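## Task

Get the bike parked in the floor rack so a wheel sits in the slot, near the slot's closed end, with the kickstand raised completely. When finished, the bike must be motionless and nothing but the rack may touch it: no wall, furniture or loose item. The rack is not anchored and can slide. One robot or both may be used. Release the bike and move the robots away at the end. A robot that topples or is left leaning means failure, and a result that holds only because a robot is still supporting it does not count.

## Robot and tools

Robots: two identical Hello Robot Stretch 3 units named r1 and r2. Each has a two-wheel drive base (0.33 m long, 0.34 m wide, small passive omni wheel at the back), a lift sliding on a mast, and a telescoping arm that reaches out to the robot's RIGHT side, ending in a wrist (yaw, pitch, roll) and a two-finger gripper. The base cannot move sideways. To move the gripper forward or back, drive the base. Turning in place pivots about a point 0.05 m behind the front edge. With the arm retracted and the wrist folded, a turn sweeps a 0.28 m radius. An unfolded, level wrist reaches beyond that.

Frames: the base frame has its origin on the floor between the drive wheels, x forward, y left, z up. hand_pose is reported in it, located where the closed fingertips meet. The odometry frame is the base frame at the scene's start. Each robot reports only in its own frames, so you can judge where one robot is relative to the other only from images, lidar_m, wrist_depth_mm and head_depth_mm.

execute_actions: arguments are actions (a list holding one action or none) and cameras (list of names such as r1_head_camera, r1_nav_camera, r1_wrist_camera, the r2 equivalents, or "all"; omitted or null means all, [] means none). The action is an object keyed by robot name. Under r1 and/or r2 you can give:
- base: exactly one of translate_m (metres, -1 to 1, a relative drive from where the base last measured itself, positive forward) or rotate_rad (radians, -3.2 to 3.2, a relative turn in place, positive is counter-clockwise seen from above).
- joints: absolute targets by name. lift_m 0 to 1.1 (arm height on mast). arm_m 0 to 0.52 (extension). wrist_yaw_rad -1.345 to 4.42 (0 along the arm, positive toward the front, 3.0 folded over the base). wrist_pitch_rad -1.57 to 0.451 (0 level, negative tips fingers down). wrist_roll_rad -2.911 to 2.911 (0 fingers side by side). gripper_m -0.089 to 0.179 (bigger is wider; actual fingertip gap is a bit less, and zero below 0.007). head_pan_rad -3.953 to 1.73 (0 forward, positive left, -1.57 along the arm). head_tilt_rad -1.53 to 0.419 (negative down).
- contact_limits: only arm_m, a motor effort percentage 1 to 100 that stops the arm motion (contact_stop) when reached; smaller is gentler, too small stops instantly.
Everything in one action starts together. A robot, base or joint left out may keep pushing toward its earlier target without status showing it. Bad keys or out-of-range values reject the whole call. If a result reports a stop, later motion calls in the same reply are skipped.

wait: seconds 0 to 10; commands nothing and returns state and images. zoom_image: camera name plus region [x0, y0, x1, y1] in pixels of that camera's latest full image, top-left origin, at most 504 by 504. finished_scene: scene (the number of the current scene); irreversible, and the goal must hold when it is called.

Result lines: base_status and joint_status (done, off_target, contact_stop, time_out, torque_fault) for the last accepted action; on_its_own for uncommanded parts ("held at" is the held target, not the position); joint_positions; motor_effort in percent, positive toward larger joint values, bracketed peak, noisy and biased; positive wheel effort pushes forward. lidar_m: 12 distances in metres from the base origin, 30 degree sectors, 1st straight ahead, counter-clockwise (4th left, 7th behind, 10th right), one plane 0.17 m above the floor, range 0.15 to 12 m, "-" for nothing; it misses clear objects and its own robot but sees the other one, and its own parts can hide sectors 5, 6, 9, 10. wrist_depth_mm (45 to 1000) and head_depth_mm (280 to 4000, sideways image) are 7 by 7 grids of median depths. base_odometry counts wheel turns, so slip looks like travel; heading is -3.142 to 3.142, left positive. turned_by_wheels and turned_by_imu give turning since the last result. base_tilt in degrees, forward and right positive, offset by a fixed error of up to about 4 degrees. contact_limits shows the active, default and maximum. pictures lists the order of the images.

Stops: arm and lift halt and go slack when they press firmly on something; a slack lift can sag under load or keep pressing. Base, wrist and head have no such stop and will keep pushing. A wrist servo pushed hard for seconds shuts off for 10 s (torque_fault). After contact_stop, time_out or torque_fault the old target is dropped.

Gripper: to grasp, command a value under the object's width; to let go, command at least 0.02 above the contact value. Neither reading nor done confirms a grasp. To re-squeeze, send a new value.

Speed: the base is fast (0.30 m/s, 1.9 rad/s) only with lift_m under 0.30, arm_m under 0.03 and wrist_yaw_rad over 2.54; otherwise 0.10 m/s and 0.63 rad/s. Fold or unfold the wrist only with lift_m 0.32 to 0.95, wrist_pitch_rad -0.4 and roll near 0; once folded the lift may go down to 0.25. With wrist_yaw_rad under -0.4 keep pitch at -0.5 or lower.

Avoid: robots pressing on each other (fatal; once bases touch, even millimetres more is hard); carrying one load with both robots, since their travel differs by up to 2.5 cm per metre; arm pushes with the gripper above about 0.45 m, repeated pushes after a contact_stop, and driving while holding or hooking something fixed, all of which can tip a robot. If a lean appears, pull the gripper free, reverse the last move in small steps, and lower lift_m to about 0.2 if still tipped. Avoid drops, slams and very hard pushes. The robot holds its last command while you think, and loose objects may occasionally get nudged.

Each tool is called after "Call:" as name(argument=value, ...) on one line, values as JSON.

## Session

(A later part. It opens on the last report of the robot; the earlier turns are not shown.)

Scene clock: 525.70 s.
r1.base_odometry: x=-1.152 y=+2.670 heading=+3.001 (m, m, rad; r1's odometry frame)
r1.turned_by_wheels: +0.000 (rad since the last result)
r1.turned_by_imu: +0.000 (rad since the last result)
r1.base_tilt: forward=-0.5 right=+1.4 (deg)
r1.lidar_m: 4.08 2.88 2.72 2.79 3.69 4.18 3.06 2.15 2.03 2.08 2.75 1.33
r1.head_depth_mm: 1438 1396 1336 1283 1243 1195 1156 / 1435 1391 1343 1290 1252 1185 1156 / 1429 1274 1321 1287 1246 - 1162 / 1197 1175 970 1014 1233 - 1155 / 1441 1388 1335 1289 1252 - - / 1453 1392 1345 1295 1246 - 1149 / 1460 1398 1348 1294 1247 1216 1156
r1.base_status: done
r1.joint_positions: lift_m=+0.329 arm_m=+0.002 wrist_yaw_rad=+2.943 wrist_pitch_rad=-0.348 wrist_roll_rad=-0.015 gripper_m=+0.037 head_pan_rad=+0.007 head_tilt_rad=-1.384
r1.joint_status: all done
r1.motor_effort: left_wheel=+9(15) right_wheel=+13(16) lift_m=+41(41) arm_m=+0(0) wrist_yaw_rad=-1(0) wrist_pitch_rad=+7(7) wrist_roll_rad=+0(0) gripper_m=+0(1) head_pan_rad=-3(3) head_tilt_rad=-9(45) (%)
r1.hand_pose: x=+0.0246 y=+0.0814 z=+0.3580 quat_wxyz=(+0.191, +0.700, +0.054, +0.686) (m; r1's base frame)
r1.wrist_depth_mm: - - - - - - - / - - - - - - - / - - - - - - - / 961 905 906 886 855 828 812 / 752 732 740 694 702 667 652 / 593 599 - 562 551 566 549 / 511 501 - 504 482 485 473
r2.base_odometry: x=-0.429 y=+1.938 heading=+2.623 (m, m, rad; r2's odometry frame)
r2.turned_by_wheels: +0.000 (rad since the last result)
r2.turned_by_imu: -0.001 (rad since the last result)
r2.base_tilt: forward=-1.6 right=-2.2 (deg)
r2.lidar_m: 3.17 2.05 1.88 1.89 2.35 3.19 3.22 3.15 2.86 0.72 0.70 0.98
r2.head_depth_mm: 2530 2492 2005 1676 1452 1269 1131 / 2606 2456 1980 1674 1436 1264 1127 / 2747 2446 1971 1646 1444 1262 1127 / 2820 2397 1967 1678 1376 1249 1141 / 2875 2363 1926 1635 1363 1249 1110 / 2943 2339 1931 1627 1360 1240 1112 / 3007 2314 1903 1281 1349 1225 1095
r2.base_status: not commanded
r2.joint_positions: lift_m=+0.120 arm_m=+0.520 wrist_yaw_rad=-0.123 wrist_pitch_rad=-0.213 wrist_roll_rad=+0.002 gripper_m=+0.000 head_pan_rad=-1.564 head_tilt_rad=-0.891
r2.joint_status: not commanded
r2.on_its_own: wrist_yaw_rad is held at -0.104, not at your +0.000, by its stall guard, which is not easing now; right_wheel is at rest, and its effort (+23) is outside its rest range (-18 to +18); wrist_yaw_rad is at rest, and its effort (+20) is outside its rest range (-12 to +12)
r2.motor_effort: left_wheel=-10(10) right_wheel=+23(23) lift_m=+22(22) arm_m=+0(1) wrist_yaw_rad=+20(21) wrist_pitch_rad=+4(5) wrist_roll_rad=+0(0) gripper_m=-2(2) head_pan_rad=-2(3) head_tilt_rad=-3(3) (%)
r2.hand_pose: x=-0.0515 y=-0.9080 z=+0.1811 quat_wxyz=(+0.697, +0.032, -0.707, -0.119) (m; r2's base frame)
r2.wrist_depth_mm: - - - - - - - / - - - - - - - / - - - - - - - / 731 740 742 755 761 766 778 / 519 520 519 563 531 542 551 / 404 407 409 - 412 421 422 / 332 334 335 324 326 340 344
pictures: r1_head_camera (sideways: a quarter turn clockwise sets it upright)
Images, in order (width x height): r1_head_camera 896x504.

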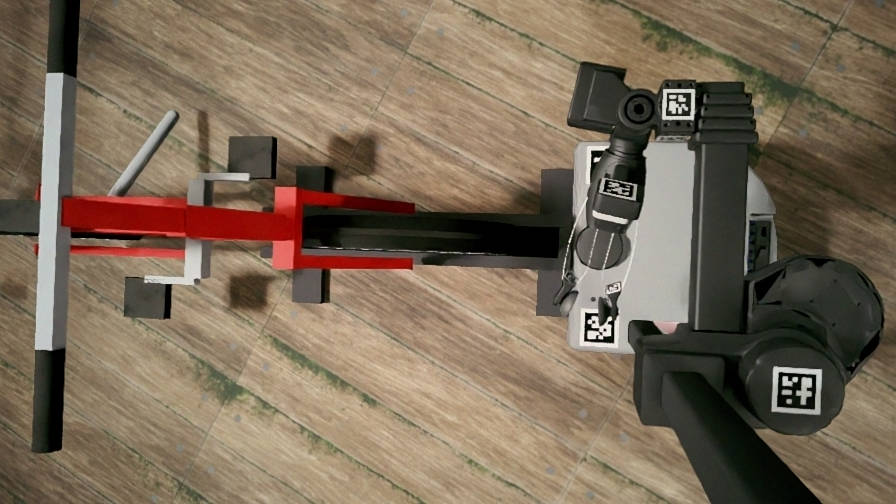

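Call:
execute_actions(actions=[{"r1": {"base": {"translate_m": 0.03}}}], cameras=[])

Call:
execute_actions(actions=[{"r1": {"base": {"translate_m": -0.25}, "joints": {"lift_m": 0.27, "head_tilt_rad": -0.9}}, "r2": {"base": {"translate_m": -0.03}, "joints": {"arm_m": 0.15, "wrist_yaw_rad": 0.0, "lift_m": 0.13}}}], cameras=["r1_head_camera"])

Call:
execute_actions(actions=[{"r1": {"base": {"rotate_rad": 1.05}}, "r2": {"base": {"translate_m": 0.85}}}], cameras=[])

Call:
execute_actions(actions=[{"r1": {"base": {"translate_m": 0.75}}, "r2": {"joints": {"wrist_yaw_rad": -1.3, "wrist_pitch_rad": -0.55, "wrist_roll_rad": 1.57, "gripper_m": 0.10}}}], cameras=[])

Call:
execute_actions(actions=[{"r1": {"base": {"rotate_rad": -1.05}}}], cameras=[])

Call:
execute_actions(actions=[{"r1": {"base": {"translate_m": 1.0}, "joints": {"head_pan_rad": -1.57, "head_tilt_rad": -0.9}}}], cameras=["r1_head_camera", "r2_head_camera", "r2_wrist_camera"])

Scene clock: 588.03 s.
r1.base_odometry: x=-1.181 y=+2.674 heading=+3.000 (m, m, rad; r1's odometry frame)
r1.turned_by_wheels: +0.000 (rad since the last result)
r1.turned_by_imu: +0.000 (rad since the last result)
r1.base_tilt: forward=-0.5 right=+1.5 (deg)
r1.lidar_m: 4.06 2.86 2.71 2.78 3.67 4.23 3.10 2.16 2.05 2.10 2.76 1.30
r1.head_depth_mm: 1449 1389 1337 1284 1241 1194 1158 / 1454 1392 1335 1288 1255 1184 1156 / 1428 1369 1313 1281 1255 - 1160 / 1206 1173 959 967 1105 - 1156 / 1439 1395 1339 1287 1256 - - / 1442 1402 1344 1289 1252 - 1154 / 1451 1397 1350 1297 1247 1213 1154
r1.base_status: done
r1.joint_positions: lift_m=+0.329 arm_m=+0.002 wrist_yaw_rad=+2.943 wrist_pitch_rad=-0.348 wrist_roll_rad=-0.015 gripper_m=+0.037 head_pan_rad=+0.007 head_tilt_rad=-1.384
r1.joint_status: not commanded
r1.motor_effort: left_wheel=+9(17) right_wheel=+14(17) lift_m=+41(41) arm_m=+0(0) wrist_yaw_rad=+0(1) wrist_pitch_rad=+8(8) wrist_roll_rad=+0(0) gripper_m=+0(0) head_pan_rad=-3(3) head_tilt_rad=-10(10) (%)
r1.hand_pose: x=+0.0246 y=+0.0814 z=+0.3580 quat_wxyz=(+0.191, +0.700, +0.054, +0.686) (m; r1's base frame)
r1.wrist_depth_mm: - - - - - - - / - - - - - - - / - - - - - - - / 933 895 902 890 864 849 822 / 730 724 734 699 710 671 666 / 604 591 - 573 545 557 554 / 513 505 - 514 484 474 471
r2.base_odometry: x=-0.429 y=+1.938 heading=+2.623 (m, m, rad; r2's odometry frame)
r2.turned_by_wheels: +0.000 (rad since the last result)
r2.turned_by_imu: -0.001 (rad since the last result)
r2.base_tilt: forward=-1.5 right=-2.3 (deg)
r2.lidar_m: 3.16 2.05 1.87 1.90 2.35 3.18 3.22 3.15 2.86 0.73 0.71 0.98
r2.head_depth_mm: 2567 2491 2006 1694 1444 1272 1137 / 2655 2443 2009 1670 1444 1264 1126 / 2784 2437 1958 1670 1436 1262 1132 / 2817 2404 1952 1689 1372 1255 1139 / 2888 2372 1956 1632 1373 1256 1117 / 2936 2360 1941 1619 1366 1251 1113 / 3049 2349 1916 1289 1354 1241 1111
r2.base_status: not commanded
r2.joint_positions: lift_m=+0.120 arm_m=+0.520 wrist_yaw_rad=-0.123 wrist_pitch_rad=-0.213 wrist_roll_rad=+0.002 gripper_m=+0.000 head_pan_rad=-1.564 head_tilt_rad=-0.891
r2.joint_status: not commanded
r2.on_its_own: wrist_yaw_rad is held at -0.104, not at your +0.000, by its stall guard, which is not easing now; right_wheel is at rest, and its effort (+23) is outside its rest range (-18 to +18); wrist_yaw_rad is at rest, and its effort (+21) is outside its rest range (-12 to +12)
r2.motor_effort: left_wheel=-10(10) right_wheel=+23(23) lift_m=+22(22) arm_m=+0(1) wrist_yaw_rad=+21(21) wrist_pitch_rad=+4(4) wrist_roll_rad=+0(0) gripper_m=-2(3) head_pan_rad=-2(2) head_tilt_rad=-3(3) (%)
r2.hand_pose: x=-0.0515 y=-0.9080 z=+0.1811 quat_wxyz=(+0.697, +0.032, -0.707, -0.119) (m; r2's base frame)
r2.wrist_depth_mm: - - - - - - - / - - - - - - - / - - - - - - - / 729 745 735 752 763 782 788 / 516 523 527 566 538 552 549 / 403 408 410 - 416 416 423 / 331 331 334 324 326 339 343
pictures: none
No camera images: the call's "cameras" was empty. Leave "cameras" out to get every camera's image.

Scene clock: 591.97 s.
r1.base_odometry: x=-0.934 y=+2.639 heading=+3.000 (m, m, rad; r1's odometry frame)
r1.turned_by_wheels: +0.000 (rad since the last result)
r1.turned_by_imu: -0.002 (rad since the last result)
r1.base_tilt: forward=-0.4 right=+1.5 (deg)
r1.lidar_m: 0.33 2.98 2.82 2.89 3.82 4.00 2.92 2.04 1.94 1.98 2.60 1.54
r1.head_depth_mm: 3065 2392 1840 1660 1435 1265 1133 / 3046 2374 1859 1654 1427 1266 1131 / 3092 2365 1854 1612 1428 1265 1127 / 3055 2362 1187 1482 1124 1139 1107 / 3068 2364 1892 1611 1430 1258 1125 / 3078 2364 1881 1650 1422 1253 1125 / 3009 2362 1928 1637 1423 1253 1123
r1.base_status: done
r1.joint_positions: lift_m=+0.271 arm_m=+0.002 wrist_yaw_rad=+2.943 wrist_pitch_rad=-0.348 wrist_roll_rad=-0.015 gripper_m=+0.037 head_pan_rad=+0.007 head_tilt_rad=-0.902
r1.joint_status: all done
r1.motor_effort: left_wheel=-2(13) right_wheel=+2(11) lift_m=+9(40) arm_m=+0(0) wrist_yaw_rad=-1(0) wrist_pitch_rad=+7(8) wrist_roll_rad=+0(0) gripper_m=+0(1) head_pan_rad=-3(4) head_tilt_rad=+0(34) (%)
r1.hand_pose: x=+0.0246 y=+0.0814 z=+0.2996 quat_wxyz=(+0.191, +0.700, +0.054, +0.686) (m; r1's base frame)
r1.wrist_depth_mm: - - - - - - - / - - - - - - - / - - - - - - 957 / 823 781 778 766 757 740 712 / 644 634 647 616 601 578 573 / 525 514 - 522 477 491 485 / 460 - - - 428 422 412
r2.base_odometry: x=-0.403 y=+1.923 heading=+2.623 (m, m, rad; r2's odometry frame)
r2.turned_by_wheels: +0.000 (rad since the last result)
r2.turned_by_imu: +0.000 (rad since the last result)
r2.base_tilt: forward=-1.4 right=-2.3 (deg)
r2.lidar_m: 3.17 2.06 1.89 1.90 2.37 3.16 3.20 3.14 2.86 0.73 0.72 1.01
r2.head_depth_mm: 2520 2501 2013 1691 1445 1271 1137 / 2628 2461 1979 1670 1438 1266 1123 / 2729 2408 1957 1662 1432 1285 1144 / 2773 2403 1948 1648 1425 1293 1139 / 2876 2371 1941 1645 1357 1245 1119 / 2950 2344 1936 1623 1357 1240 1105 / 2969 2324 1917 1320 1345 1234 1101
r2.base_status: done
r2.joint_positions: lift_m=+0.130 arm_m=+0.150 wrist_yaw_rad=-0.002 wrist_pitch_rad=-0.215 wrist_roll_rad=+0.002 gripper_m=+0.000 head_pan_rad=-1.564 head_tilt_rad=-0.891
r2.joint_status: all done
r2.motor_effort: left_wheel=+0(17) right_wheel=+0(31) lift_m=+31(32) arm_m=-6(11) wrist_yaw_rad=+2(30) wrist_pitch_rad=+5(5) wrist_roll_rad=+0(0) gripper_m=-2(2) head_pan_rad=-2(3) head_tilt_rad=-3(3) (%)
r2.hand_pose: x=-0.0219 y=-0.5406 z=+0.1901 quat_wxyz=(+0.702, +0.075, -0.704, -0.077) (m; r2's base frame)
r2.wrist_depth_mm: 287 289 301 - - - - / 301 306 311 - - - - / 305 321 327 - - - - / 342 344 348 718 796 808 803 / 364 369 378 586 557 553 568 / 403 387 412 - 429 436 435 / 342 347 346 337 336 351 356
pictures: r1_head_camera (sideways: a quarter turn clockwise sets it upright)
Images, in order (width x height): r1_head_camera 896x504.

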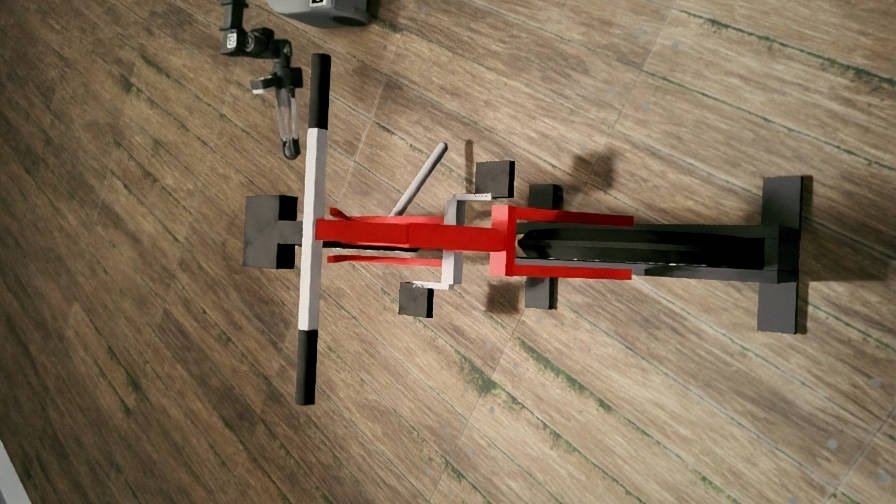

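Scene clock: 601.90 s.
r1.base_odometry: x=-0.934 y=+2.639 heading=-2.233 (m, m, rad; r1's odometry frame)
r1.turned_by_wheels: +1.050 (rad since the last result)
r1.turned_by_imu: +1.029 (rad since the last result)
r1.base_tilt: forward=-0.4 right=+1.5 (deg)
r1.lidar_m: 2.83 2.88 3.79 4.00 2.94 2.05 1.94 1.98 0.83 0.61 0.19 0.21
r1.head_depth_mm: 2642 2400 1952 1658 1442 1264 928 / 2626 2392 1946 1648 1433 1264 1130 / 2602 2393 1961 1660 1432 1257 1108 / 2608 2375 1947 1642 1426 1258 1126 / 2606 2352 1935 1656 1424 1253 1124 / 2594 2357 1936 1643 1419 1259 1121 / 2591 2348 1933 1638 1411 1254 1119
r1.base_status: done
r1.joint_positions: lift_m=+0.271 arm_m=+0.002 wrist_yaw_rad=+2.943 wrist_pitch_rad=-0.348 wrist_roll_rad=-0.015 gripper_m=+0.037 head_pan_rad=+0.007 head_tilt_rad=-0.902
r1.joint_status: not commanded
r1.motor_effort: left_wheel=+0(9) right_wheel=+3(8) lift_m=+9(9) arm_m=+0(1) wrist_yaw_rad=-2(1) wrist_pitch_rad=+8(8) wrist_roll_rad=+0(0) gripper_m=+0(1) head_pan_rad=-4(3) head_tilt_rad=+0(2) (%)
r1.hand_pose: x=+0.0246 y=+0.0814 z=+0.2996 quat_wxyz=(+0.191, +0.700, +0.054, +0.686) (m; r1's base frame)
r1.wrist_depth_mm: - - - - - - - / - - - - - - - / - - - - - 973 952 / 824 791 783 787 765 740 702 / 651 627 655 606 601 594 577 / 526 521 - 518 486 490 491 / 459 - - - 425 418 415
r2.base_odometry: x=-1.141 y=+2.345 heading=+2.622 (m, m, rad; r2's odometry frame)
r2.turned_by_wheels: +0.000 (rad since the last result)
r2.turned_by_imu: -0.005 (rad since the last result)
r2.base_tilt: forward=-1.3 right=-2.3 (deg)
r2.lidar_m: 2.65 1.73 1.57 1.59 1.97 3.95 3.98 3.47 0.70 0.67 0.69 0.85
r2.head_depth_mm: 2787 2457 2009 1029 1366 1275 1135 / 2839 2444 1996 1058 1363 1268 1132 / 2897 2412 1973 1553 1357 1281 1142 / 2989 2393 1895 1135 1298 1286 1118 / 3072 2389 1920 1161 1283 1253 1116 / 3049 2358 1915 1627 1280 1244 1100 / 3002 2329 1897 1614 1286 1234 1108
r2.base_status: done
r2.joint_positions: lift_m=+0.130 arm_m=+0.150 wrist_yaw_rad=-0.018 wrist_pitch_rad=-0.268 wrist_roll_rad=+0.007 gripper_m=+0.000 head_pan_rad=-1.564 head_tilt_rad=-0.892
r2.joint_status: not commanded
r2.on_its_own: wrist_yaw_rad is at rest, and its effort (+20) is outside its rest range (-12 to +12)
r2.motor_effort: left_wheel=-2(19) right_wheel=+6(52) lift_m=+29(31) arm_m=+5(6) wrist_yaw_rad=+20(100) wrist_pitch_rad=+23(29) wrist_roll_rad=-2(2) gripper_m=-5(14) head_pan_rad=-2(2) head_tilt_rad=-3(3) (%)
r2.hand_pose: x=-0.0259 y=-0.5353 z=+0.1773 quat_wxyz=(+0.698, +0.088, -0.704, -0.102) (m; r2's base frame)
r2.wrist_depth_mm: 220 241 256 - - 281 - / 240 258 262 - 271 277 - / 269 274 277 - 931 270 305 / 280 282 284 270 169 219 601 / 295 291 290 283 287 476 452 / 319 318 313 - 376 396 395 / 321 322 325 314 292 327 328
pictures: none
No camera images: the call's "cameras" was empty. Leave "cameras" out to get every camera's image.

Scene clock: 606.17 s.
r1.base_odometry: x=-1.395 y=+2.048 heading=-2.233 (m, m, rad; r1's odometry frame)
r1.turned_by_wheels: +0.000 (rad since the last result)
r1.turned_by_imu: -0.004 (rad since the last result)
r1.base_tilt: forward=-0.4 right=+1.4 (deg)
r1.lidar_m: 2.08 2.13 2.78 4.06 4.08 2.83 2.68 0.40 0.47 0.90 3.18 2.21
r1.head_depth_mm: 1933 2184 1953 1663 1431 1260 1132 / 1922 2179 1944 1660 1425 1266 1130 / 1925 2160 1945 1655 1428 1261 1132 / 1904 2169 1939 1650 1422 1264 1138 / 1903 2158 1953 1645 1422 1255 1124 / 1892 2159 1936 1637 1417 1256 1126 / 1878 2158 1923 1640 1425 1254 1118
r1.base_status: done
r1.joint_positions: lift_m=+0.271 arm_m=+0.002 wrist_yaw_rad=+2.943 wrist_pitch_rad=-0.348 wrist_roll_rad=-0.015 gripper_m=+0.037 head_pan_rad=+0.007 head_tilt_rad=-0.901
r1.joint_status: not commanded
r1.motor_effort: left_wheel=-1(9) right_wheel=+1(37) lift_m=+10(10) arm_m=-1(1) wrist_yaw_rad=-1(0) wrist_pitch_rad=+8(8) wrist_roll_rad=+0(0) gripper_m=+0(1) head_pan_rad=-3(3) head_tilt_rad=+1(1) (%)
r1.hand_pose: x=+0.0246 y=+0.0814 z=+0.2996 quat_wxyz=(+0.191, +0.700, +0.054, +0.686) (m; r1's base frame)
r1.wrist_depth_mm: - - - - - - - / - - - - - - - / - - - - - 997 959 / 813 799 799 778 747 739 718 / 653 620 644 599 608 576 572 / 522 525 - 526 478 490 485 / 463 - - - 426 419 411
r2.base_odometry: x=-1.141 y=+2.345 heading=+2.623 (m, m, rad; r2's odometry frame)
r2.turned_by_wheels: +0.000 (rad since the last result)
r2.turned_by_imu: -0.001 (rad since the last result)
r2.base_tilt: forward=-1.4 right=-2.3 (deg)
r2.lidar_m: 2.65 1.72 1.58 1.59 1.98 3.94 3.97 0.95 0.85 0.72 0.88 4.79
r2.head_depth_mm: 2774 2469 2021 1072 1363 1267 1135 / 2904 2434 1926 1325 1422 1268 1135 / 2915 2409 1973 1215 1340 1287 1147 / 3048 2412 1951 1219 1355 1277 1117 / 3090 2394 1653 1293 1386 1243 1120 / 3013 2350 1629 1527 1415 1248 1112 / 2774 1327 1758 1592 1401 1239 1112
r2.base_status: not commanded
r2.joint_positions: lift_m=+0.130 arm_m=+0.150 wrist_yaw_rad=-1.297 wrist_pitch_rad=-0.560 wrist_roll_rad=+1.567 gripper_m=+0.100 head_pan_rad=-1.564 head_tilt_rad=-0.892
r2.joint_status: all done
r2.motor_effort: left_wheel=+0(2) right_wheel=+0(5) lift_m=+29(29) arm_m=+5(5) wrist_yaw_rad=-4(21) wrist_pitch_rad=+3(22) wrist_roll_rad=+2(2) gripper_m=+0(81) head_pan_rad=-1(3) head_tilt_rad=-3(3) (%)
r2.hand_pose: x=-0.2180 y=-0.3498 z=+0.1118 quat_wxyz=(-0.165, -0.580, -0.766, -0.222) (m; r2's base frame)
r2.wrist_depth_mm: - - 663 367 251 193 155 / - - 695 369 254 194 157 / - - 707 377 254 195 157 / - - 722 382 257 196 158 / - 647 655 384 267 196 159 / 491 527 533 391 276 186 160 / 423 448 526 395 273 201 160
pictures: none
No camera images: the call's "cameras" was empty. Leave "cameras" out to get every camera's image.

Scene clock: 608.03 s.
r1.base_odometry: x=-1.395 y=+2.048 heading=+3.000 (m, m, rad; r1's odometry frame)
r1.turned_by_wheels: -1.050 (rad since the last result)
r1.turned_by_imu: -1.031 (rad since the last result)
r1.base_tilt: forward=-0.4 right=+1.4 (deg)
r1.lidar_m: 3.12 2.20 2.08 2.13 2.79 4.04 4.05 2.82 2.68 0.40 0.48 0.91
r1.head_depth_mm: 3104 2410 1960 1649 1432 1271 1131 / 3103 2401 1947 1651 1432 1267 1131 / 3033 2373 1947 1646 1435 1262 1130 / 3056 2378 1953 1647 1431 1257 1124 / 3070 2377 1955 1643 1433 1260 1126 / 2880 2378 1942 1641 1421 1253 1123 / 2594 2348 1938 1641 1421 1253 1121
r1.base_status: done
r1.joint_positions: lift_m=+0.271 arm_m=+0.002 wrist_yaw_rad=+2.943 wrist_pitch_rad=-0.348 wrist_roll_rad=-0.015 gripper_m=+0.037 head_pan_rad=+0.007 head_tilt_rad=-0.901
r1.joint_status: not commanded
r1.motor_effort: left_wheel=+3(11) right_wheel=-2(6) lift_m=+10(10) arm_m=+0(1) wrist_yaw_rad=-1(0) wrist_pitch_rad=+8(8) wrist_roll_rad=+0(0) gripper_m=+0(0) head_pan_rad=-4(3) head_tilt_rad=+1(1) (%)
r1.hand_pose: x=+0.0246 y=+0.0814 z=+0.2996 quat_wxyz=(+0.191, +0.700, +0.054, +0.686) (m; r1's base frame)
r1.wrist_depth_mm: - - - - - - - / - - - - - - - / - - - - - 980 945 / 828 783 782 754 759 741 719 / 638 625 645 608 611 586 577 / 526 524 - 522 485 492 478 / 457 - - - 427 417 413
r2.base_odometry: x=-1.141 y=+2.345 heading=+2.623 (m, m, rad; r2's odometry frame)
r2.turned_by_wheels: +0.000 (rad since the last result)
r2.turned_by_imu: +0.000 (rad since the last result)
r2.base_tilt: forward=-1.4 right=-2.3 (deg)
r2.lidar_m: 2.65 1.72 1.58 1.59 1.97 3.94 4.01 0.94 0.85 0.72 0.87 4.79
r2.head_depth_mm: 2823 2475 2014 1075 1371 1275 1140 / 2850 2480 1909 1333 1409 1269 1134 / 2975 2392 1976 1217 1339 1289 1139 / 2999 2361 1940 1217 1353 1281 1123 / 3044 2345 1881 1289 1396 1249 1114 / 2916 1541 1592 1569 1402 1242 1106 / 2985 1420 1791 1617 1396 1236 1104
r2.base_status: not commanded
r2.joint_positions: lift_m=+0.130 arm_m=+0.150 wrist_yaw_rad=-1.297 wrist_pitch_rad=-0.560 wrist_roll_rad=+1.567 gripper_m=+0.100 head_pan_rad=-1.564 head_tilt_rad=-0.892
r2.joint_status: not commanded
r2.motor_effort: left_wheel=+0(0) right_wheel=+0(0) lift_m=+29(29) arm_m=+5(5) wrist_yaw_rad=-3(4) wrist_pitch_rad=+3(3) wrist_roll_rad=+2(2) gripper_m=+1(0) head_pan_rad=-3(1) head_tilt_rad=-3(3) (%)
r2.hand_pose: x=-0.2180 y=-0.3498 z=+0.1118 quat_wxyz=(-0.165, -0.580, -0.766, -0.222) (m; r2's base frame)
r2.wrist_depth_mm: - - 678 369 251 192 156 / - - 698 370 254 194 156 / - - 706 374 255 195 157 / - - 723 382 259 196 158 / - 657 658 387 268 196 159 / 492 531 535 393 275 185 160 / 428 451 525 394 272 199 160
pictures: none
No camera images: the call's "cameras" was empty. Leave "cameras" out to get every camera's image.

Scene clock: 613.13 s.
r1.base_odometry: x=-2.385 y=+2.188 heading=+3.000 (m, m, rad; r1's odometry frame)
r1.turned_by_wheels: +0.000 (rad since the last result)
r1.turned_by_imu: +0.006 (rad since the last result)
r1.base_tilt: forward=-0.4 right=+1.5 (deg)
r1.lidar_m: 2.45 1.70 1.64 1.68 2.21 4.94 4.69 0.90 0.67 0.67 4.01 3.79
r1.head_depth_mm: 2801 2390 1963 1554 1358 1251 1131 / 2869 2391 1972 1651 1208 1267 1128 / 2959 2391 1951 1648 1278 1265 1166 / 3102 2378 1951 1653 1374 1256 1162 / 3056 2380 1950 1650 1420 1260 1123 / 3039 2374 1935 1648 1426 1256 1122 / 3017 2358 1941 1638 1421 1259 1124
r1.base_status: done
r1.joint_positions: lift_m=+0.271 arm_m=+0.002 wrist_yaw_rad=+2.943 wrist_pitch_rad=-0.348 wrist_roll_rad=-0.015 gripper_m=+0.037 head_pan_rad=-1.563 head_tilt_rad=-0.901
r1.joint_status: all done
r1.motor_effort: left_wheel=+1(11) right_wheel=-1(3) lift_m=+9(9) arm_m=-1(1) wrist_yaw_rad=-1(1) wrist_pitch_rad=+8(8) wrist_roll_rad=+0(0) gripper_m=+0(1) head_pan_rad=-3(43) head_tilt_rad=+1(3) (%)
r1.hand_pose: x=+0.0246 y=+0.0814 z=+0.2996 quat_wxyz=(+0.191, +0.700, +0.054, +0.686) (m; r1's base frame)
r1.wrist_depth_mm: - - - - - - - / - - - - - - - / - - - - 996 983 963 / 829 806 786 772 762 732 723 / 650 636 651 607 612 579 577 / 518 522 - 524 478 495 485 / 462 - - - 427 419 416
r2.base_odometry: x=-1.141 y=+2.345 heading=+2.623 (m, m, rad; r2's odometry frame)
r2.turned_by_wheels: +0.000 (rad since the last result)
r2.turned_by_imu: -0.001 (rad since the last result)
r2.base_tilt: forward=-1.5 right=-2.3 (deg)
r2.lidar_m: 2.65 1.72 1.58 1.59 1.97 3.93 3.99 0.95 0.85 0.72 0.88 4.81
r2.head_depth_mm: 2802 2237 1741 1071 1367 1267 1142 / 2872 2454 1878 1329 1419 1268 1134 / 2929 2417 1985 1221 1345 1278 1140 / 2943 2395 1937 1225 1347 1282 1116 / 3104 2365 1948 1302 1401 1244 1116 / 3096 2389 1914 1576 1407 1241 1108 / 2985 2332 1914 1610 1401 1236 1104
r2.base_status: not commanded
r2.joint_positions: lift_m=+0.130 arm_m=+0.150 wrist_yaw_rad=-1.297 wrist_pitch_rad=-0.560 wrist_roll_rad=+1.567 gripper_m=+0.100 head_pan_rad=-1.564 head_tilt_rad=-0.892
r2.joint_status: not commanded
r2.motor_effort: left_wheel=+0(1) right_wheel=+0(1) lift_m=+30(29) arm_m=+5(5) wrist_yaw_rad=-3(4) wrist_pitch_rad=+3(3) wrist_roll_rad=+2(2) gripper_m=+0(0) head_pan_rad=-2(2) head_tilt_rad=-3(3) (%)
r2.hand_pose: x=-0.2180 y=-0.3498 z=+0.1118 quat_wxyz=(-0.165, -0.580, -0.766, -0.222) (m; r2's base frame)
r2.wrist_depth_mm: - - 671 366 251 192 155 / - - 688 372 254 193 157 / - - 702 375 256 194 157 / - - 719 381 259 196 158 / - 649 655 389 267 196 159 / 491 532 541 394 276 187 160 / 426 449 525 393 272 200 161
pictures: r1_head_camera (sideways: a quarter turn clockwise sets it upright), r2_head_camera (sideways: a quarter turn clockwise sets it upright), r2_wrist_camera
Images, in order (width x height): r1_head_camera 896x504, r2_head_camera 896x504, r2_wrist_camera 644x364.

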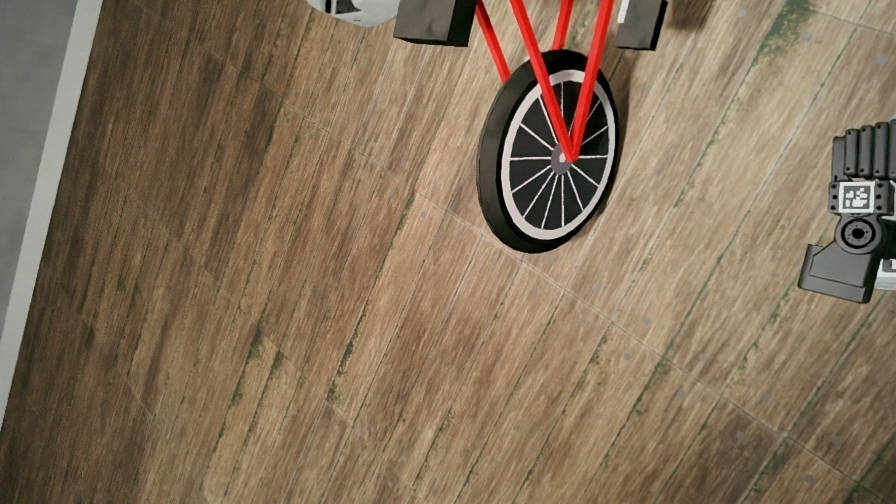

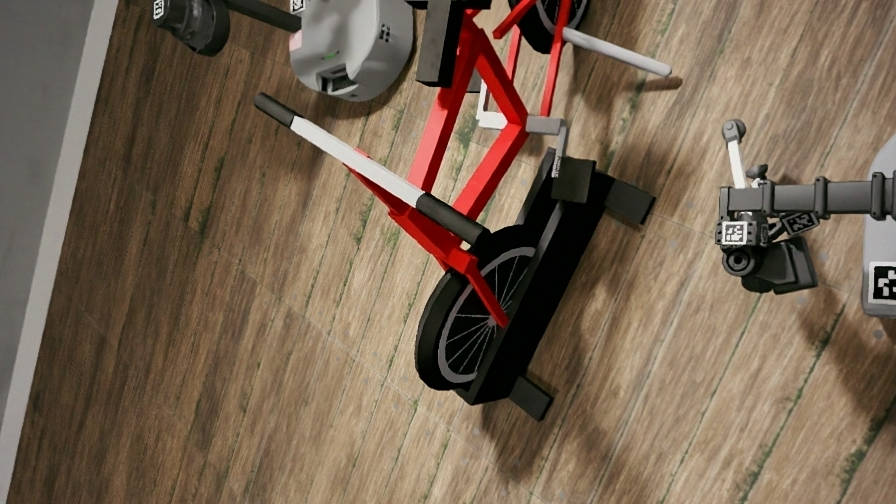

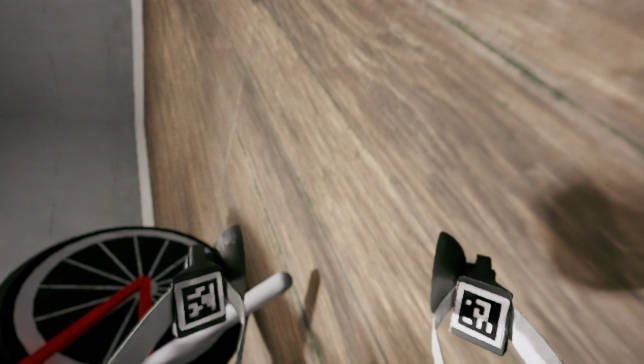

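Call:
execute_actions(actions=[{"r1": {"base": {"translate_m": 0.16}}, "r2": {"base": {"translate_m": -0.07}, "joints": {"wrist_yaw_rad": 0.0, "wrist_roll_rad": 0.0, "wrist_pitch_rad": -0.35, "gripper_m": 0.0, "lift_m": 0.09, "arm_m": 0.10}}}], cameras=["r2_head_camera", "r2_wrist_camera"])

Call:
execute_actions(actions=[{"r1": {"joints": {"arm_m": 0.5}}}], cameras=["r1_head_camera"])

Scene clock: 643.83 s.
r1.base_odometry: x=-2.543 y=+2.211 heading=+3.000 (m, m, rad; r1's odometry frame)
r1.turned_by_wheels: +0.000 (rad since the last result)
r1.turned_by_imu: +0.001 (rad since the last result)
r1.base_tilt: forward=-0.4 right=+1.4 (deg)
r1.lidar_m: 2.34 1.62 1.56 1.60 2.11 5.07 4.76 1.03 0.71 0.71 3.85 3.64
r1.head_depth_mm: 2850 2397 1963 1663 1210 1262 1132 / 2971 2388 1949 1657 1282 1262 1132 / 3034 2390 1970 1642 1406 1259 1166 / 3068 2376 1942 1652 1429 1259 1161 / 3042 2377 1947 1646 1426 1265 1124 / 3056 2366 1934 1641 1424 1257 1121 / 3021 2353 1942 1648 1425 1251 1125
r1.base_status: done
r1.joint_positions: lift_m=+0.271 arm_m=+0.002 wrist_yaw_rad=+2.943 wrist_pitch_rad=-0.348 wrist_roll_rad=-0.015 gripper_m=+0.037 head_pan_rad=-1.563 head_tilt_rad=-0.901
r1.joint_status: not commanded
r1.motor_effort: left_wheel=+1(10) right_wheel=-1(4) lift_m=+9(10) arm_m=-1(1) wrist_yaw_rad=+0(1) wrist_pitch_rad=+8(8) wrist_roll_rad=+0(0) gripper_m=+0(0) head_pan_rad=-3(3) head_tilt_rad=+1(1) (%)
r1.hand_pose: x=+0.0246 y=+0.0814 z=+0.2996 quat_wxyz=(+0.191, +0.700, +0.054, +0.686) (m; r1's base frame)
r1.wrist_depth_mm: - - - - - - - / - - - - - - - / - - - - - 977 945 / 823 796 787 757 756 728 736 / 642 621 653 611 611 583 578 / 530 522 - 517 483 495 482 / 456 - - - 423 414 417
r2.base_odometry: x=-1.080 y=+2.311 heading=+2.623 (m, m, rad; r2's odometry frame)
r2.turned_by_wheels: +0.000 (rad since the last result)
r2.turned_by_imu: -0.001 (rad since the last result)
r2.base_tilt: forward=-1.4 right=-2.2 (deg)
r2.lidar_m: 2.70 1.75 1.60 1.62 2.00 3.88 3.93 0.93 0.74 0.61 0.84 4.85
r2.head_depth_mm: 2751 2441 1819 987 1351 1277 1129 / 2824 2429 1957 1166 1427 1258 1132 / 2910 2462 1933 1588 1389 1261 1144 / 3004 2397 1957 1156 1330 1263 1107 / 3024 2382 1928 1233 1356 1247 1117 / 3003 2384 1939 1372 1407 1252 1115 / 2961 2325 1902 1620 1413 1246 1102
r2.base_status: done
r2.joint_positions: lift_m=+0.090 arm_m=+0.100 wrist_yaw_rad=-0.003 wrist_pitch_rad=-0.369 wrist_roll_rad=+0.006 gripper_m=+0.000 head_pan_rad=-1.564 head_tilt_rad=-0.892
r2.joint_status: all done
r2.motor_effort: left_wheel=+0(3) right_wheel=+0(4) lift_m=+18(27) arm_m=-6(7) wrist_yaw_rad=+4(6) wrist_pitch_rad=+6(7) wrist_roll_rad=-1(3) gripper_m=-2(81) head_pan_rad=-3(1) head_tilt_rad=-3(2) (%)
r2.hand_pose: x=-0.0222 y=-0.4757 z=+0.1142 quat_wxyz=(+0.693, +0.128, -0.697, -0.131) (m; r2's base frame)
r2.wrist_depth_mm: - 439 364 341 - 317 356 / - 460 382 343 246 275 813 / 623 515 416 345 297 642 642 / 452 457 427 375 329 457 462 / 355 357 356 371 331 358 361 / 289 290 291 - 288 294 294 / 247 248 248 241 241 250 250
pictures: r2_head_camera (sideways: a quarter turn clockwise sets it upright), r2_wrist_camera
Images, in order (width x height): r2_head_camera 896x504, r2_wrist_camera 644x364.

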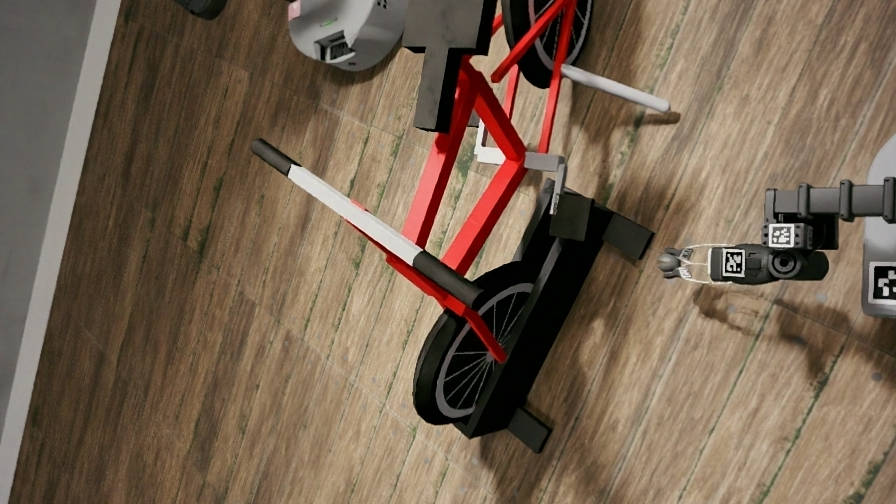

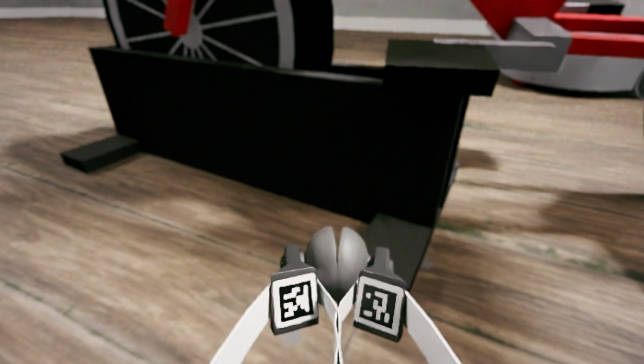

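Scene clock: 648.67 s.
r1.base_odometry: x=-2.543 y=+2.211 heading=+3.000 (m, m, rad; r1's odometry frame)
r1.turned_by_wheels: +0.000 (rad since the last result)
r1.turned_by_imu: +0.000 (rad since the last result)
r1.base_tilt: forward=-0.4 right=+1.4 (deg)
r1.lidar_m: 2.34 1.63 1.56 1.61 2.11 5.08 4.79 1.03 0.71 0.71 3.86 3.66
r1.head_depth_mm: 2829 2403 1959 1663 1206 1266 1128 / 2939 2389 1960 1653 1279 1265 1124 / 3055 2361 1954 1689 1400 1255 1138 / 3065 2369 1951 1686 1401 1258 1135 / 3058 2370 1942 1647 1427 1262 1127 / 3055 2373 1933 1631 1418 1257 1125 / 3055 2361 1940 1639 1426 1258 1124
r1.base_status: not commanded
r1.joint_positions: lift_m=+0.271 arm_m=+0.500 wrist_yaw_rad=+2.943 wrist_pitch_rad=-0.348 wrist_roll_rad=-0.015 gripper_m=+0.037 head_pan_rad=-1.563 head_tilt_rad=-0.901
r1.joint_status: all done
r1.motor_effort: left_wheel=+1(1) right_wheel=-1(1) lift_m=+10(9) arm_m=+4(6) wrist_yaw_rad=-1(0) wrist_pitch_rad=+8(8) wrist_roll_rad=+0(0) gripper_m=+0(0) head_pan_rad=-3(3) head_tilt_rad=+1(1) (%)
r1.hand_pose: x=+0.0246 y=-0.4164 z=+0.2996 quat_wxyz=(+0.191, +0.700, +0.054, +0.686) (m; r1's base frame)
r1.wrist_depth_mm: - - - - - - - / - - - - - - - / - - - - 982 984 953 / 819 862 - 760 764 728 717 / 637 614 - 608 614 585 577 / 530 514 494 506 479 496 479 / 448 441 437 433 427 419 412
r2.base_odometry: x=-1.080 y=+2.311 heading=+2.623 (m, m, rad; r2's odometry frame)
r2.turned_by_wheels: +0.000 (rad since the last result)
r2.turned_by_imu: -0.001 (rad since the last result)
r2.base_tilt: forward=-1.4 right=-2.3 (deg)
r2.lidar_m: 2.70 1.75 1.60 1.61 2.01 3.88 3.92 0.93 0.74 0.61 0.84 4.87
r2.head_depth_mm: 2772 2487 1814 984 1348 1274 1128 / 2827 2426 1983 1166 1417 1264 1133 / 2904 2417 1924 1587 1373 1258 1141 / 3002 2363 1949 1149 1335 1264 1105 / 3068 2373 1940 1236 1368 1247 1117 / 3025 2391 1908 1367 1404 1240 1106 / 2952 2330 1874 1612 1390 1244 1108
r2.base_status: not commanded
r2.joint_positions: lift_m=+0.090 arm_m=+0.100 wrist_yaw_rad=-0.003 wrist_pitch_rad=-0.369 wrist_roll_rad=+0.005 gripper_m=+0.000 head_pan_rad=-1.564 head_tilt_rad=-0.892
r2.joint_status: not commanded
r2.motor_effort: left_wheel=+0(0) right_wheel=+0(1) lift_m=+18(18) arm_m=-6(6) wrist_yaw_rad=+4(4) wrist_pitch_rad=+6(6) wrist_roll_rad=-1(1) gripper_m=-3(2) head_pan_rad=-2(3) head_tilt_rad=-2(3) (%)
r2.hand_pose: x=-0.0222 y=-0.4757 z=+0.1142 quat_wxyz=(+0.693, +0.128, -0.697, -0.131) (m; r2's base frame)
r2.wrist_depth_mm: - 439 367 340 - 316 358 / - 469 378 340 247 276 807 / 620 508 416 349 298 637 633 / 451 452 428 377 330 457 457 / 353 354 355 374 329 358 361 / 292 292 292 - 289 292 295 / 248 248 247 240 241 248 249
pictures: r1_head_camera (sideways: a quarter turn clockwise sets it upright)
Images, in order (width x height): r1_head_camera 896x504.

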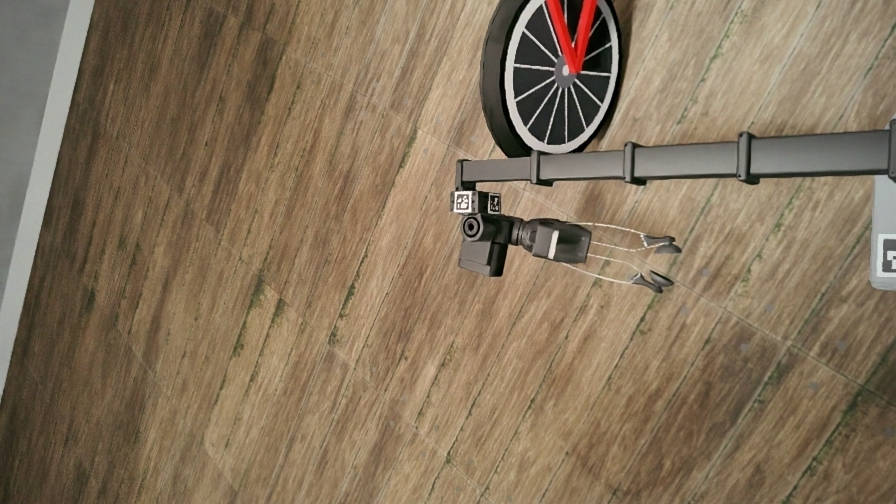

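Call:
execute_actions(actions=[{"r1": {"joints": {"arm_m": 0.52, "wrist_yaw_rad": 0.0, "wrist_pitch_rad": -0.2, "lift_m": 0.12, "gripper_m": 0.0}}, "r2": {"joints": {"arm_m": 0.32}}}], cameras=["r1_head_camera", "r2_head_camera"])

Scene clock: 660.90 s.
r1.base_odometry: x=-2.543 y=+2.211 heading=+3.000 (m, m, rad; r1's odometry frame)
r1.turned_by_wheels: +0.000 (rad since the last result)
r1.turned_by_imu: -0.001 (rad since the last result)
r1.base_tilt: forward=-0.5 right=+1.5 (deg)
r1.lidar_m: 2.34 1.63 1.56 1.60 2.12 5.07 4.80 1.01 0.71 0.71 3.88 3.66
r1.head_depth_mm: 2850 2418 1966 1657 1189 1265 1128 / 2963 2379 1950 1660 1273 1265 1130 / 3033 2383 1950 1645 1377 1261 1142 / 3057 2381 1939 1694 1404 1258 1137 / 3043 2367 1938 1645 1425 1258 1125 / 3065 2367 1949 1639 1426 1256 1127 / 3075 2371 1952 1634 1420 1251 1124
r1.base_status: not commanded
r1.joint_positions: lift_m=+0.121 arm_m=+0.520 wrist_yaw_rad=+0.003 wrist_pitch_rad=-0.226 wrist_roll_rad=-0.015 gripper_m=+0.000 head_pan_rad=-1.563 head_tilt_rad=-0.901
r1.joint_status: all done
r1.motor_effort: left_wheel=+2(2) right_wheel=-1(1) lift_m=+9(8) arm_m=+4(2) wrist_yaw_rad=-3(5) wrist_pitch_rad=+12(12) wrist_roll_rad=+0(0) gripper_m=-2(80) head_pan_rad=-3(3) head_tilt_rad=+1(0) (%)
r1.hand_pose: x=-0.0208 y=-0.9090 z=+0.1787 quat_wxyz=(+0.708, +0.081, -0.697, -0.078) (m; r1's base frame)
r1.wrist_depth_mm: - - - - - - - / - - - - - - - / - - - 950 936 887 897 / 675 664 647 628 623 590 586 / 491 487 477 - 463 449 443 / 385 388 379 356 358 363 358 / 320 317 312 307 302 302 298
r2.base_odometry: x=-1.080 y=+2.311 heading=+2.623 (m, m, rad; r2's odometry frame)
r2.turned_by_wheels: +0.000 (rad since the last result)
r2.turned_by_imu: -0.001 (rad since the last result)
r2.base_tilt: forward=-1.4 right=-2.3 (deg)
r2.lidar_m: 2.70 1.75 1.60 1.62 2.00 3.88 3.92 0.93 0.74 0.74 0.87 4.86
r2.head_depth_mm: 2766 2458 1785 1009 1366 1279 1132 / 2859 2470 1986 1129 1415 1266 1132 / 2962 2429 1862 1593 1372 1267 1150 / 2996 2402 1944 1183 1337 1241 1134 / 3068 2372 1947 1283 1395 1251 1121 / 3045 2358 1912 1378 1406 1245 1104 / 3017 2339 1890 1616 1393 1231 1105
r2.base_status: not commanded
r2.joint_positions: lift_m=+0.090 arm_m=+0.319 wrist_yaw_rad=+0.001 wrist_pitch_rad=-0.406 wrist_roll_rad=+0.005 gripper_m=+0.000 head_pan_rad=-1.564 head_tilt_rad=-0.892
r2.joint_status: all done
r2.on_its_own: arm_m is at rest, and its effort (+17) is outside its rest range (-14 to +14)
r2.motor_effort: left_wheel=+0(0) right_wheel=+1(2) lift_m=+18(18) arm_m=+17(22) wrist_yaw_rad=-1(3) wrist_pitch_rad=+19(19) wrist_roll_rad=-1(1) gripper_m=-2(3) head_pan_rad=-3(2) head_tilt_rad=-3(3) (%)
r2.hand_pose: x=-0.0213 y=-0.6897 z=+0.1057 quat_wxyz=(+0.691, +0.143, -0.694, -0.143) (m; r2's base frame)
r2.wrist_depth_mm: 215 198 167 161 - - 698 / 252 215 183 175 863 101 99 / 279 217 182 161 193 80 76 / 336 252 198 162 138 67 61 / 331 299 226 178 151 68 61 / 276 275 259 - 162 142 123 / 236 237 237 224 187 155 141
pictures: r1_head_camera (sideways: a quarter turn clockwise sets it upright), r2_head_camera (sideways: a quarter turn clockwise sets it upright)
Images, in order (width x height): r1_head_camera 896x504, r2_head_camera 896x504.

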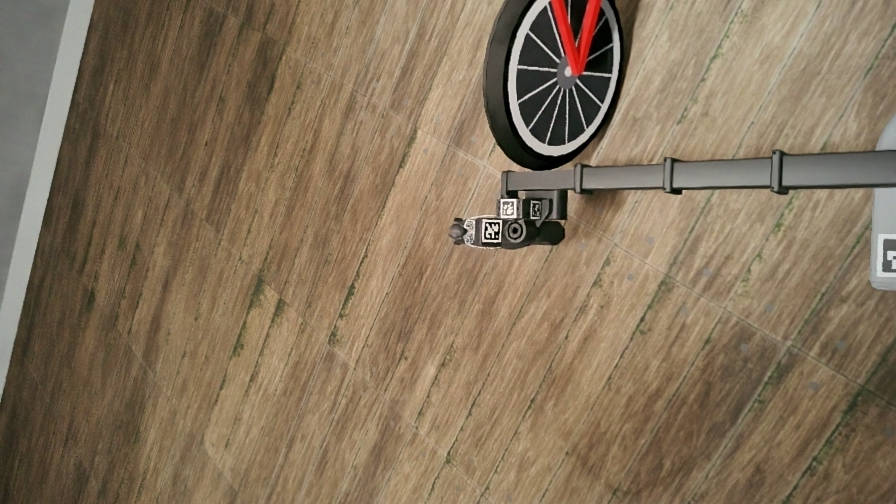

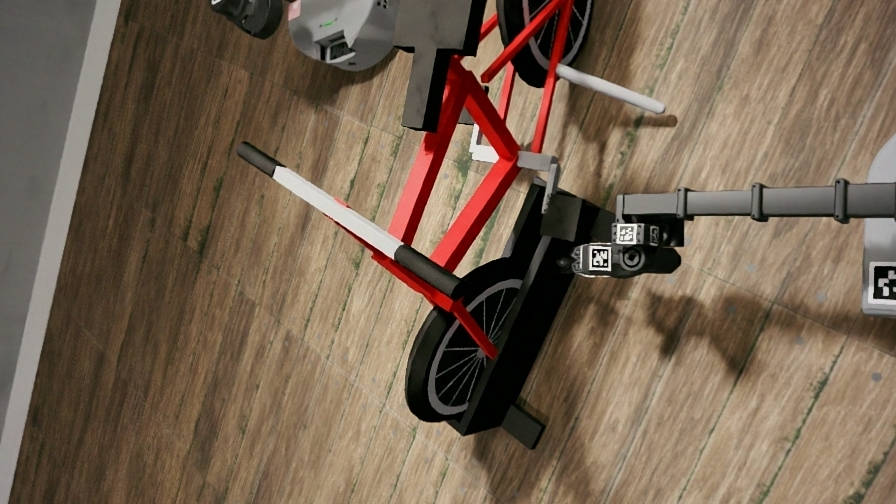

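Call:
execute_actions(actions=[{"r2": {"joints": {"arm_m": 0.41}}}], cameras=["r2_head_camera", "r2_nav_camera"])

Scene clock: 667.97 s.
r1.base_odometry: x=-2.543 y=+2.211 heading=+3.000 (m, m, rad; r1's odometry frame)
r1.turned_by_wheels: +0.000 (rad since the last result)
r1.turned_by_imu: +0.000 (rad since the last result)
r1.base_tilt: forward=-0.4 right=+1.4 (deg)
r1.lidar_m: 2.33 1.62 1.56 1.60 2.12 5.08 4.78 0.95 0.70 0.71 3.86 3.66
r1.head_depth_mm: 2879 2390 1953 1652 1173 1264 1128 / 2944 2387 1960 1650 1267 1261 1133 / 3039 2388 1951 1650 1382 1258 1135 / 3072 2371 1954 1681 1414 1264 1133 / 3073 2372 1946 1651 1427 1256 1128 / 3064 2365 1942 1646 1419 1254 1122 / 3052 2367 1934 1639 1426 1252 1124
r1.base_status: not commanded
r1.joint_positions: lift_m=+0.121 arm_m=+0.520 wrist_yaw_rad=+0.003 wrist_pitch_rad=-0.226 wrist_roll_rad=-0.015 gripper_m=+0.000 head_pan_rad=-1.563 head_tilt_rad=-0.901
r1.joint_status: not commanded
r1.motor_effort: left_wheel=+1(1) right_wheel=-1(1) lift_m=+9(9) arm_m=+4(3) wrist_yaw_rad=-3(3) wrist_pitch_rad=+12(12) wrist_roll_rad=-1(0) gripper_m=-2(3) head_pan_rad=-3(4) head_tilt_rad=+1(1) (%)
r1.hand_pose: x=-0.0208 y=-0.9090 z=+0.1787 quat_wxyz=(+0.708, +0.081, -0.697, -0.078) (m; r1's base frame)
r1.wrist_depth_mm: - - - - - - - / - - - - - - - / - - - 975 931 893 886 / 688 655 647 629 614 602 584 / 496 486 476 - 455 456 443 / 388 388 382 359 359 364 357 / 319 316 313 310 306 303 299
r2.base_odometry: x=-1.080 y=+2.311 heading=+2.622 (m, m, rad; r2's odometry frame)
r2.turned_by_wheels: +0.000 (rad since the last result)
r2.turned_by_imu: -0.001 (rad since the last result)
r2.base_tilt: forward=-1.4 right=-2.3 (deg)
r2.lidar_m: 2.69 1.75 1.60 1.62 2.00 3.87 3.91 0.94 0.75 0.83 0.94 4.87
r2.head_depth_mm: 2788 2480 1781 1126 1364 1269 1139 / 2869 2446 1975 1232 1405 1264 1126 / 2931 2449 1937 1411 1407 1259 1148 / 2992 2405 1899 1338 1388 1250 1144 / 3096 2363 1944 1346 1407 1247 1130 / 3061 2368 1933 1428 1404 1239 1111 / 3039 2320 1899 1612 1399 1238 1097
r2.base_status: not commanded
r2.joint_positions: lift_m=+0.090 arm_m=+0.409 wrist_yaw_rad=-0.016 wrist_pitch_rad=-0.413 wrist_roll_rad=+0.005 gripper_m=+0.000 head_pan_rad=-1.564 head_tilt_rad=-0.892
r2.joint_status: all done
r2.on_its_own: arm_m is at rest, and its effort (+16) is outside its rest range (-14 to +14); wrist_yaw_rad is at rest, and its effort (+18) is outside its rest range (-12 to +12)
r2.motor_effort: left_wheel=-3(3) right_wheel=+8(8) lift_m=+18(18) arm_m=+16(17) wrist_yaw_rad=+18(18) wrist_pitch_rad=+21(22) wrist_roll_rad=-1(1) gripper_m=-3(3) head_pan_rad=-3(1) head_tilt_rad=-3(3) (%)
r2.hand_pose: x=-0.0251 y=-0.7789 z=+0.1042 quat_wxyz=(+0.689, +0.139, -0.695, -0.151) (m; r2's base frame)
r2.wrist_depth_mm: 196 179 159 153 - - 679 / 213 194 174 168 826 68 62 / 224 193 172 157 192 57 48 / 264 221 188 163 145 59 - / 302 259 213 182 159 55 - / 273 273 247 - 173 162 - / 234 235 234 224 205 182 -
pictures: r2_head_camera (sideways: a quarter turn clockwise sets it upright), r2_nav_camera (sideways: a quarter turn counterclockwise sets it upright)
Images, in order (width x height): r2_head_camera 896x504, r2_nav_camera 672x504.

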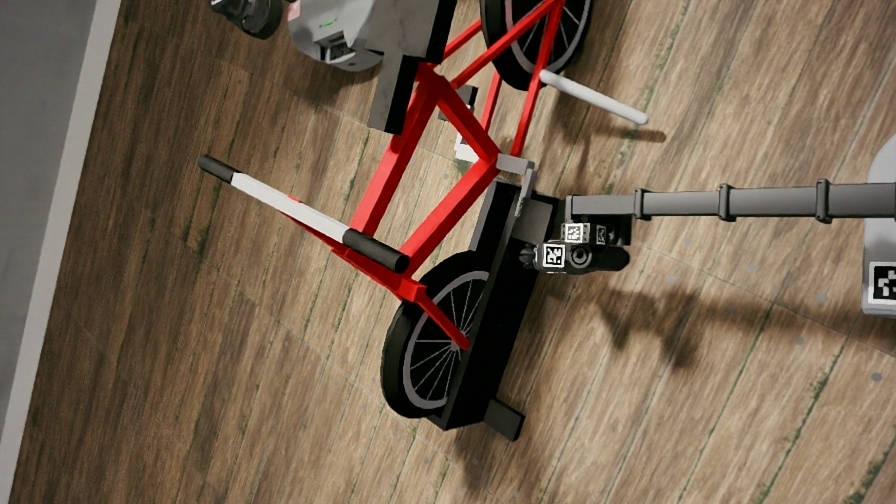

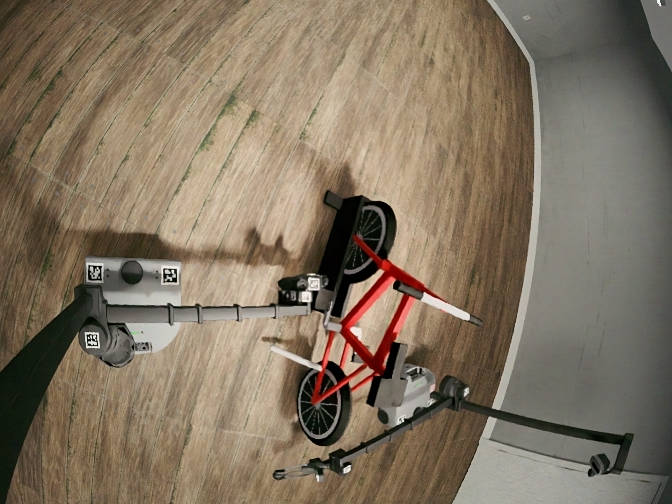

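Call:
execute_actions(actions=[{"r2": {"joints": {"arm_m": 0.47}}}], cameras=["r2_head_camera", "r1_head_camera"])

Scene clock: 676.27 s.
r1.base_odometry: x=-2.543 y=+2.211 heading=+3.000 (m, m, rad; r1's odometry frame)
r1.turned_by_wheels: +0.000 (rad since the last result)
r1.turned_by_imu: +0.000 (rad since the last result)
r1.base_tilt: forward=-0.4 right=+1.5 (deg)
r1.lidar_m: 2.35 1.63 1.56 1.60 2.11 5.08 1.15 0.92 0.70 0.70 3.86 3.63
r1.head_depth_mm: 2865 2410 1973 1661 1140 1266 1130 / 2922 2389 1962 1646 1252 1267 1130 / 3036 2374 1947 1656 1404 1261 1138 / 3058 2381 1952 1692 1400 1255 1138 / 3065 2391 1949 1649 1433 1263 1128 / 3055 2353 1946 1646 1422 1253 1122 / 3045 2357 1928 1638 1421 1257 1125
r1.base_status: not commanded
r1.joint_positions: lift_m=+0.121 arm_m=+0.520 wrist_yaw_rad=+0.003 wrist_pitch_rad=-0.226 wrist_roll_rad=-0.015 gripper_m=+0.000 head_pan_rad=-1.563 head_tilt_rad=-0.901
r1.joint_status: not commanded
r1.motor_effort: left_wheel=+1(2) right_wheel=-1(1) lift_m=+9(9) arm_m=+4(3) wrist_yaw_rad=-1(3) wrist_pitch_rad=+12(12) wrist_roll_rad=+0(0) gripper_m=-2(3) head_pan_rad=-3(3) head_tilt_rad=+1(1) (%)
r1.hand_pose: x=-0.0208 y=-0.9090 z=+0.1787 quat_wxyz=(+0.708, +0.081, -0.697, -0.078) (m; r1's base frame)
r1.wrist_depth_mm: - - - - - - - / - - - - - - - / - - - 952 909 904 860 / 668 665 643 637 613 605 587 / 499 490 476 - 460 447 446 / 388 382 379 359 358 364 356 / 322 316 314 311 303 305 297
r2.base_odometry: x=-1.080 y=+2.311 heading=+2.622 (m, m, rad; r2's odometry frame)
r2.turned_by_wheels: +0.000 (rad since the last result)
r2.turned_by_imu: -0.001 (rad since the last result)
r2.base_tilt: forward=-1.5 right=-2.3 (deg)
r2.lidar_m: 2.70 1.75 1.60 1.61 2.00 3.89 3.93 0.94 0.76 0.89 0.98 4.85
r2.head_depth_mm: 2733 2460 1777 1208 1352 1272 1134 / 2851 2446 1990 1345 1389 1263 1129 / 2903 2416 1964 1562 1438 1259 1131 / 2990 2402 1799 1381 1376 1258 1140 / 3083 2399 1913 1396 1423 1252 1113 / 3019 2347 1936 1471 1413 1247 1110 / 3039 2362 1897 1623 1395 1239 1104
r2.base_status: not commanded
r2.joint_positions: lift_m=+0.090 arm_m=+0.469 wrist_yaw_rad=-0.023 wrist_pitch_rad=-0.410 wrist_roll_rad=+0.005 gripper_m=+0.000 head_pan_rad=-1.564 head_tilt_rad=-0.892
r2.joint_status: all done
r2.on_its_own: arm_m is at rest, and its effort (+15) is outside its rest range (-14 to +14); wrist_yaw_rad is at rest, and its effort (+26) is outside its rest range (-12 to +12)
r2.motor_effort: left_wheel=-5(5) right_wheel=+12(11) lift_m=+18(18) arm_m=+15(17) wrist_yaw_rad=+26(26) wrist_pitch_rad=+21(22) wrist_roll_rad=-1(1) gripper_m=-4(4) head_pan_rad=-2(2) head_tilt_rad=-3(3) (%)
r2.hand_pose: x=-0.0267 y=-0.8393 z=+0.1047 quat_wxyz=(+0.689, +0.136, -0.695, -0.153) (m; r2's base frame)
r2.wrist_depth_mm: 182 170 157 155 - - 649 / 199 186 171 168 853 - - / 197 180 168 157 157 - - / 225 202 181 163 149 - - / 264 232 205 180 165 - - / 274 262 234 - 178 - - / 233 234 234 228 217 - -
pictures: r1_head_camera (sideways: a quarter turn clockwise sets it upright), r2_head_camera (sideways: a quarter turn clockwise sets it upright)
Images, in order (width x height): r1_head_camera 896x504, r2_head_camera 896x504.

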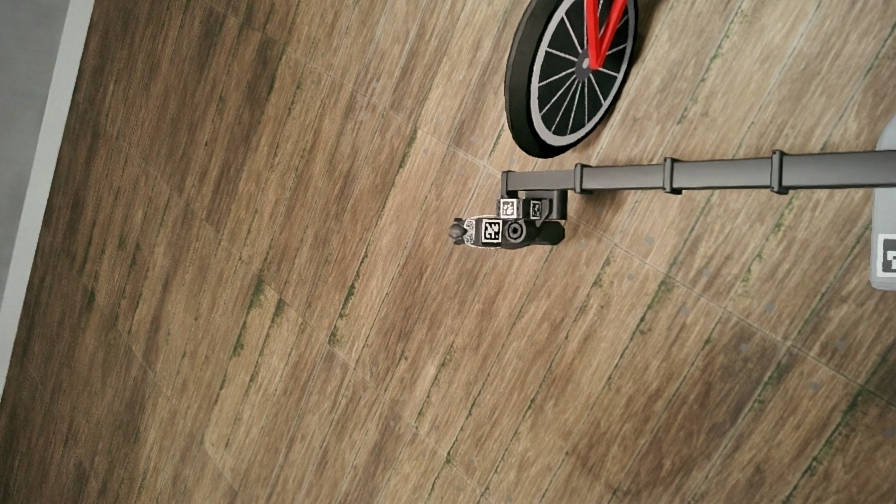

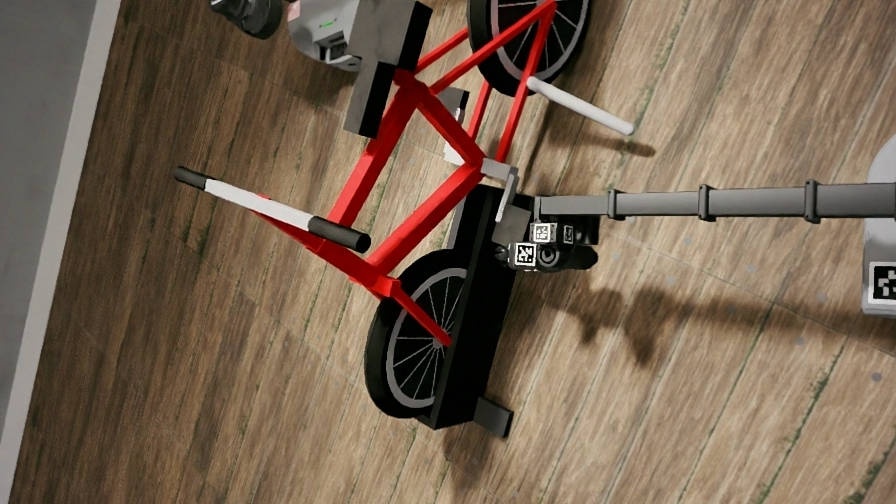

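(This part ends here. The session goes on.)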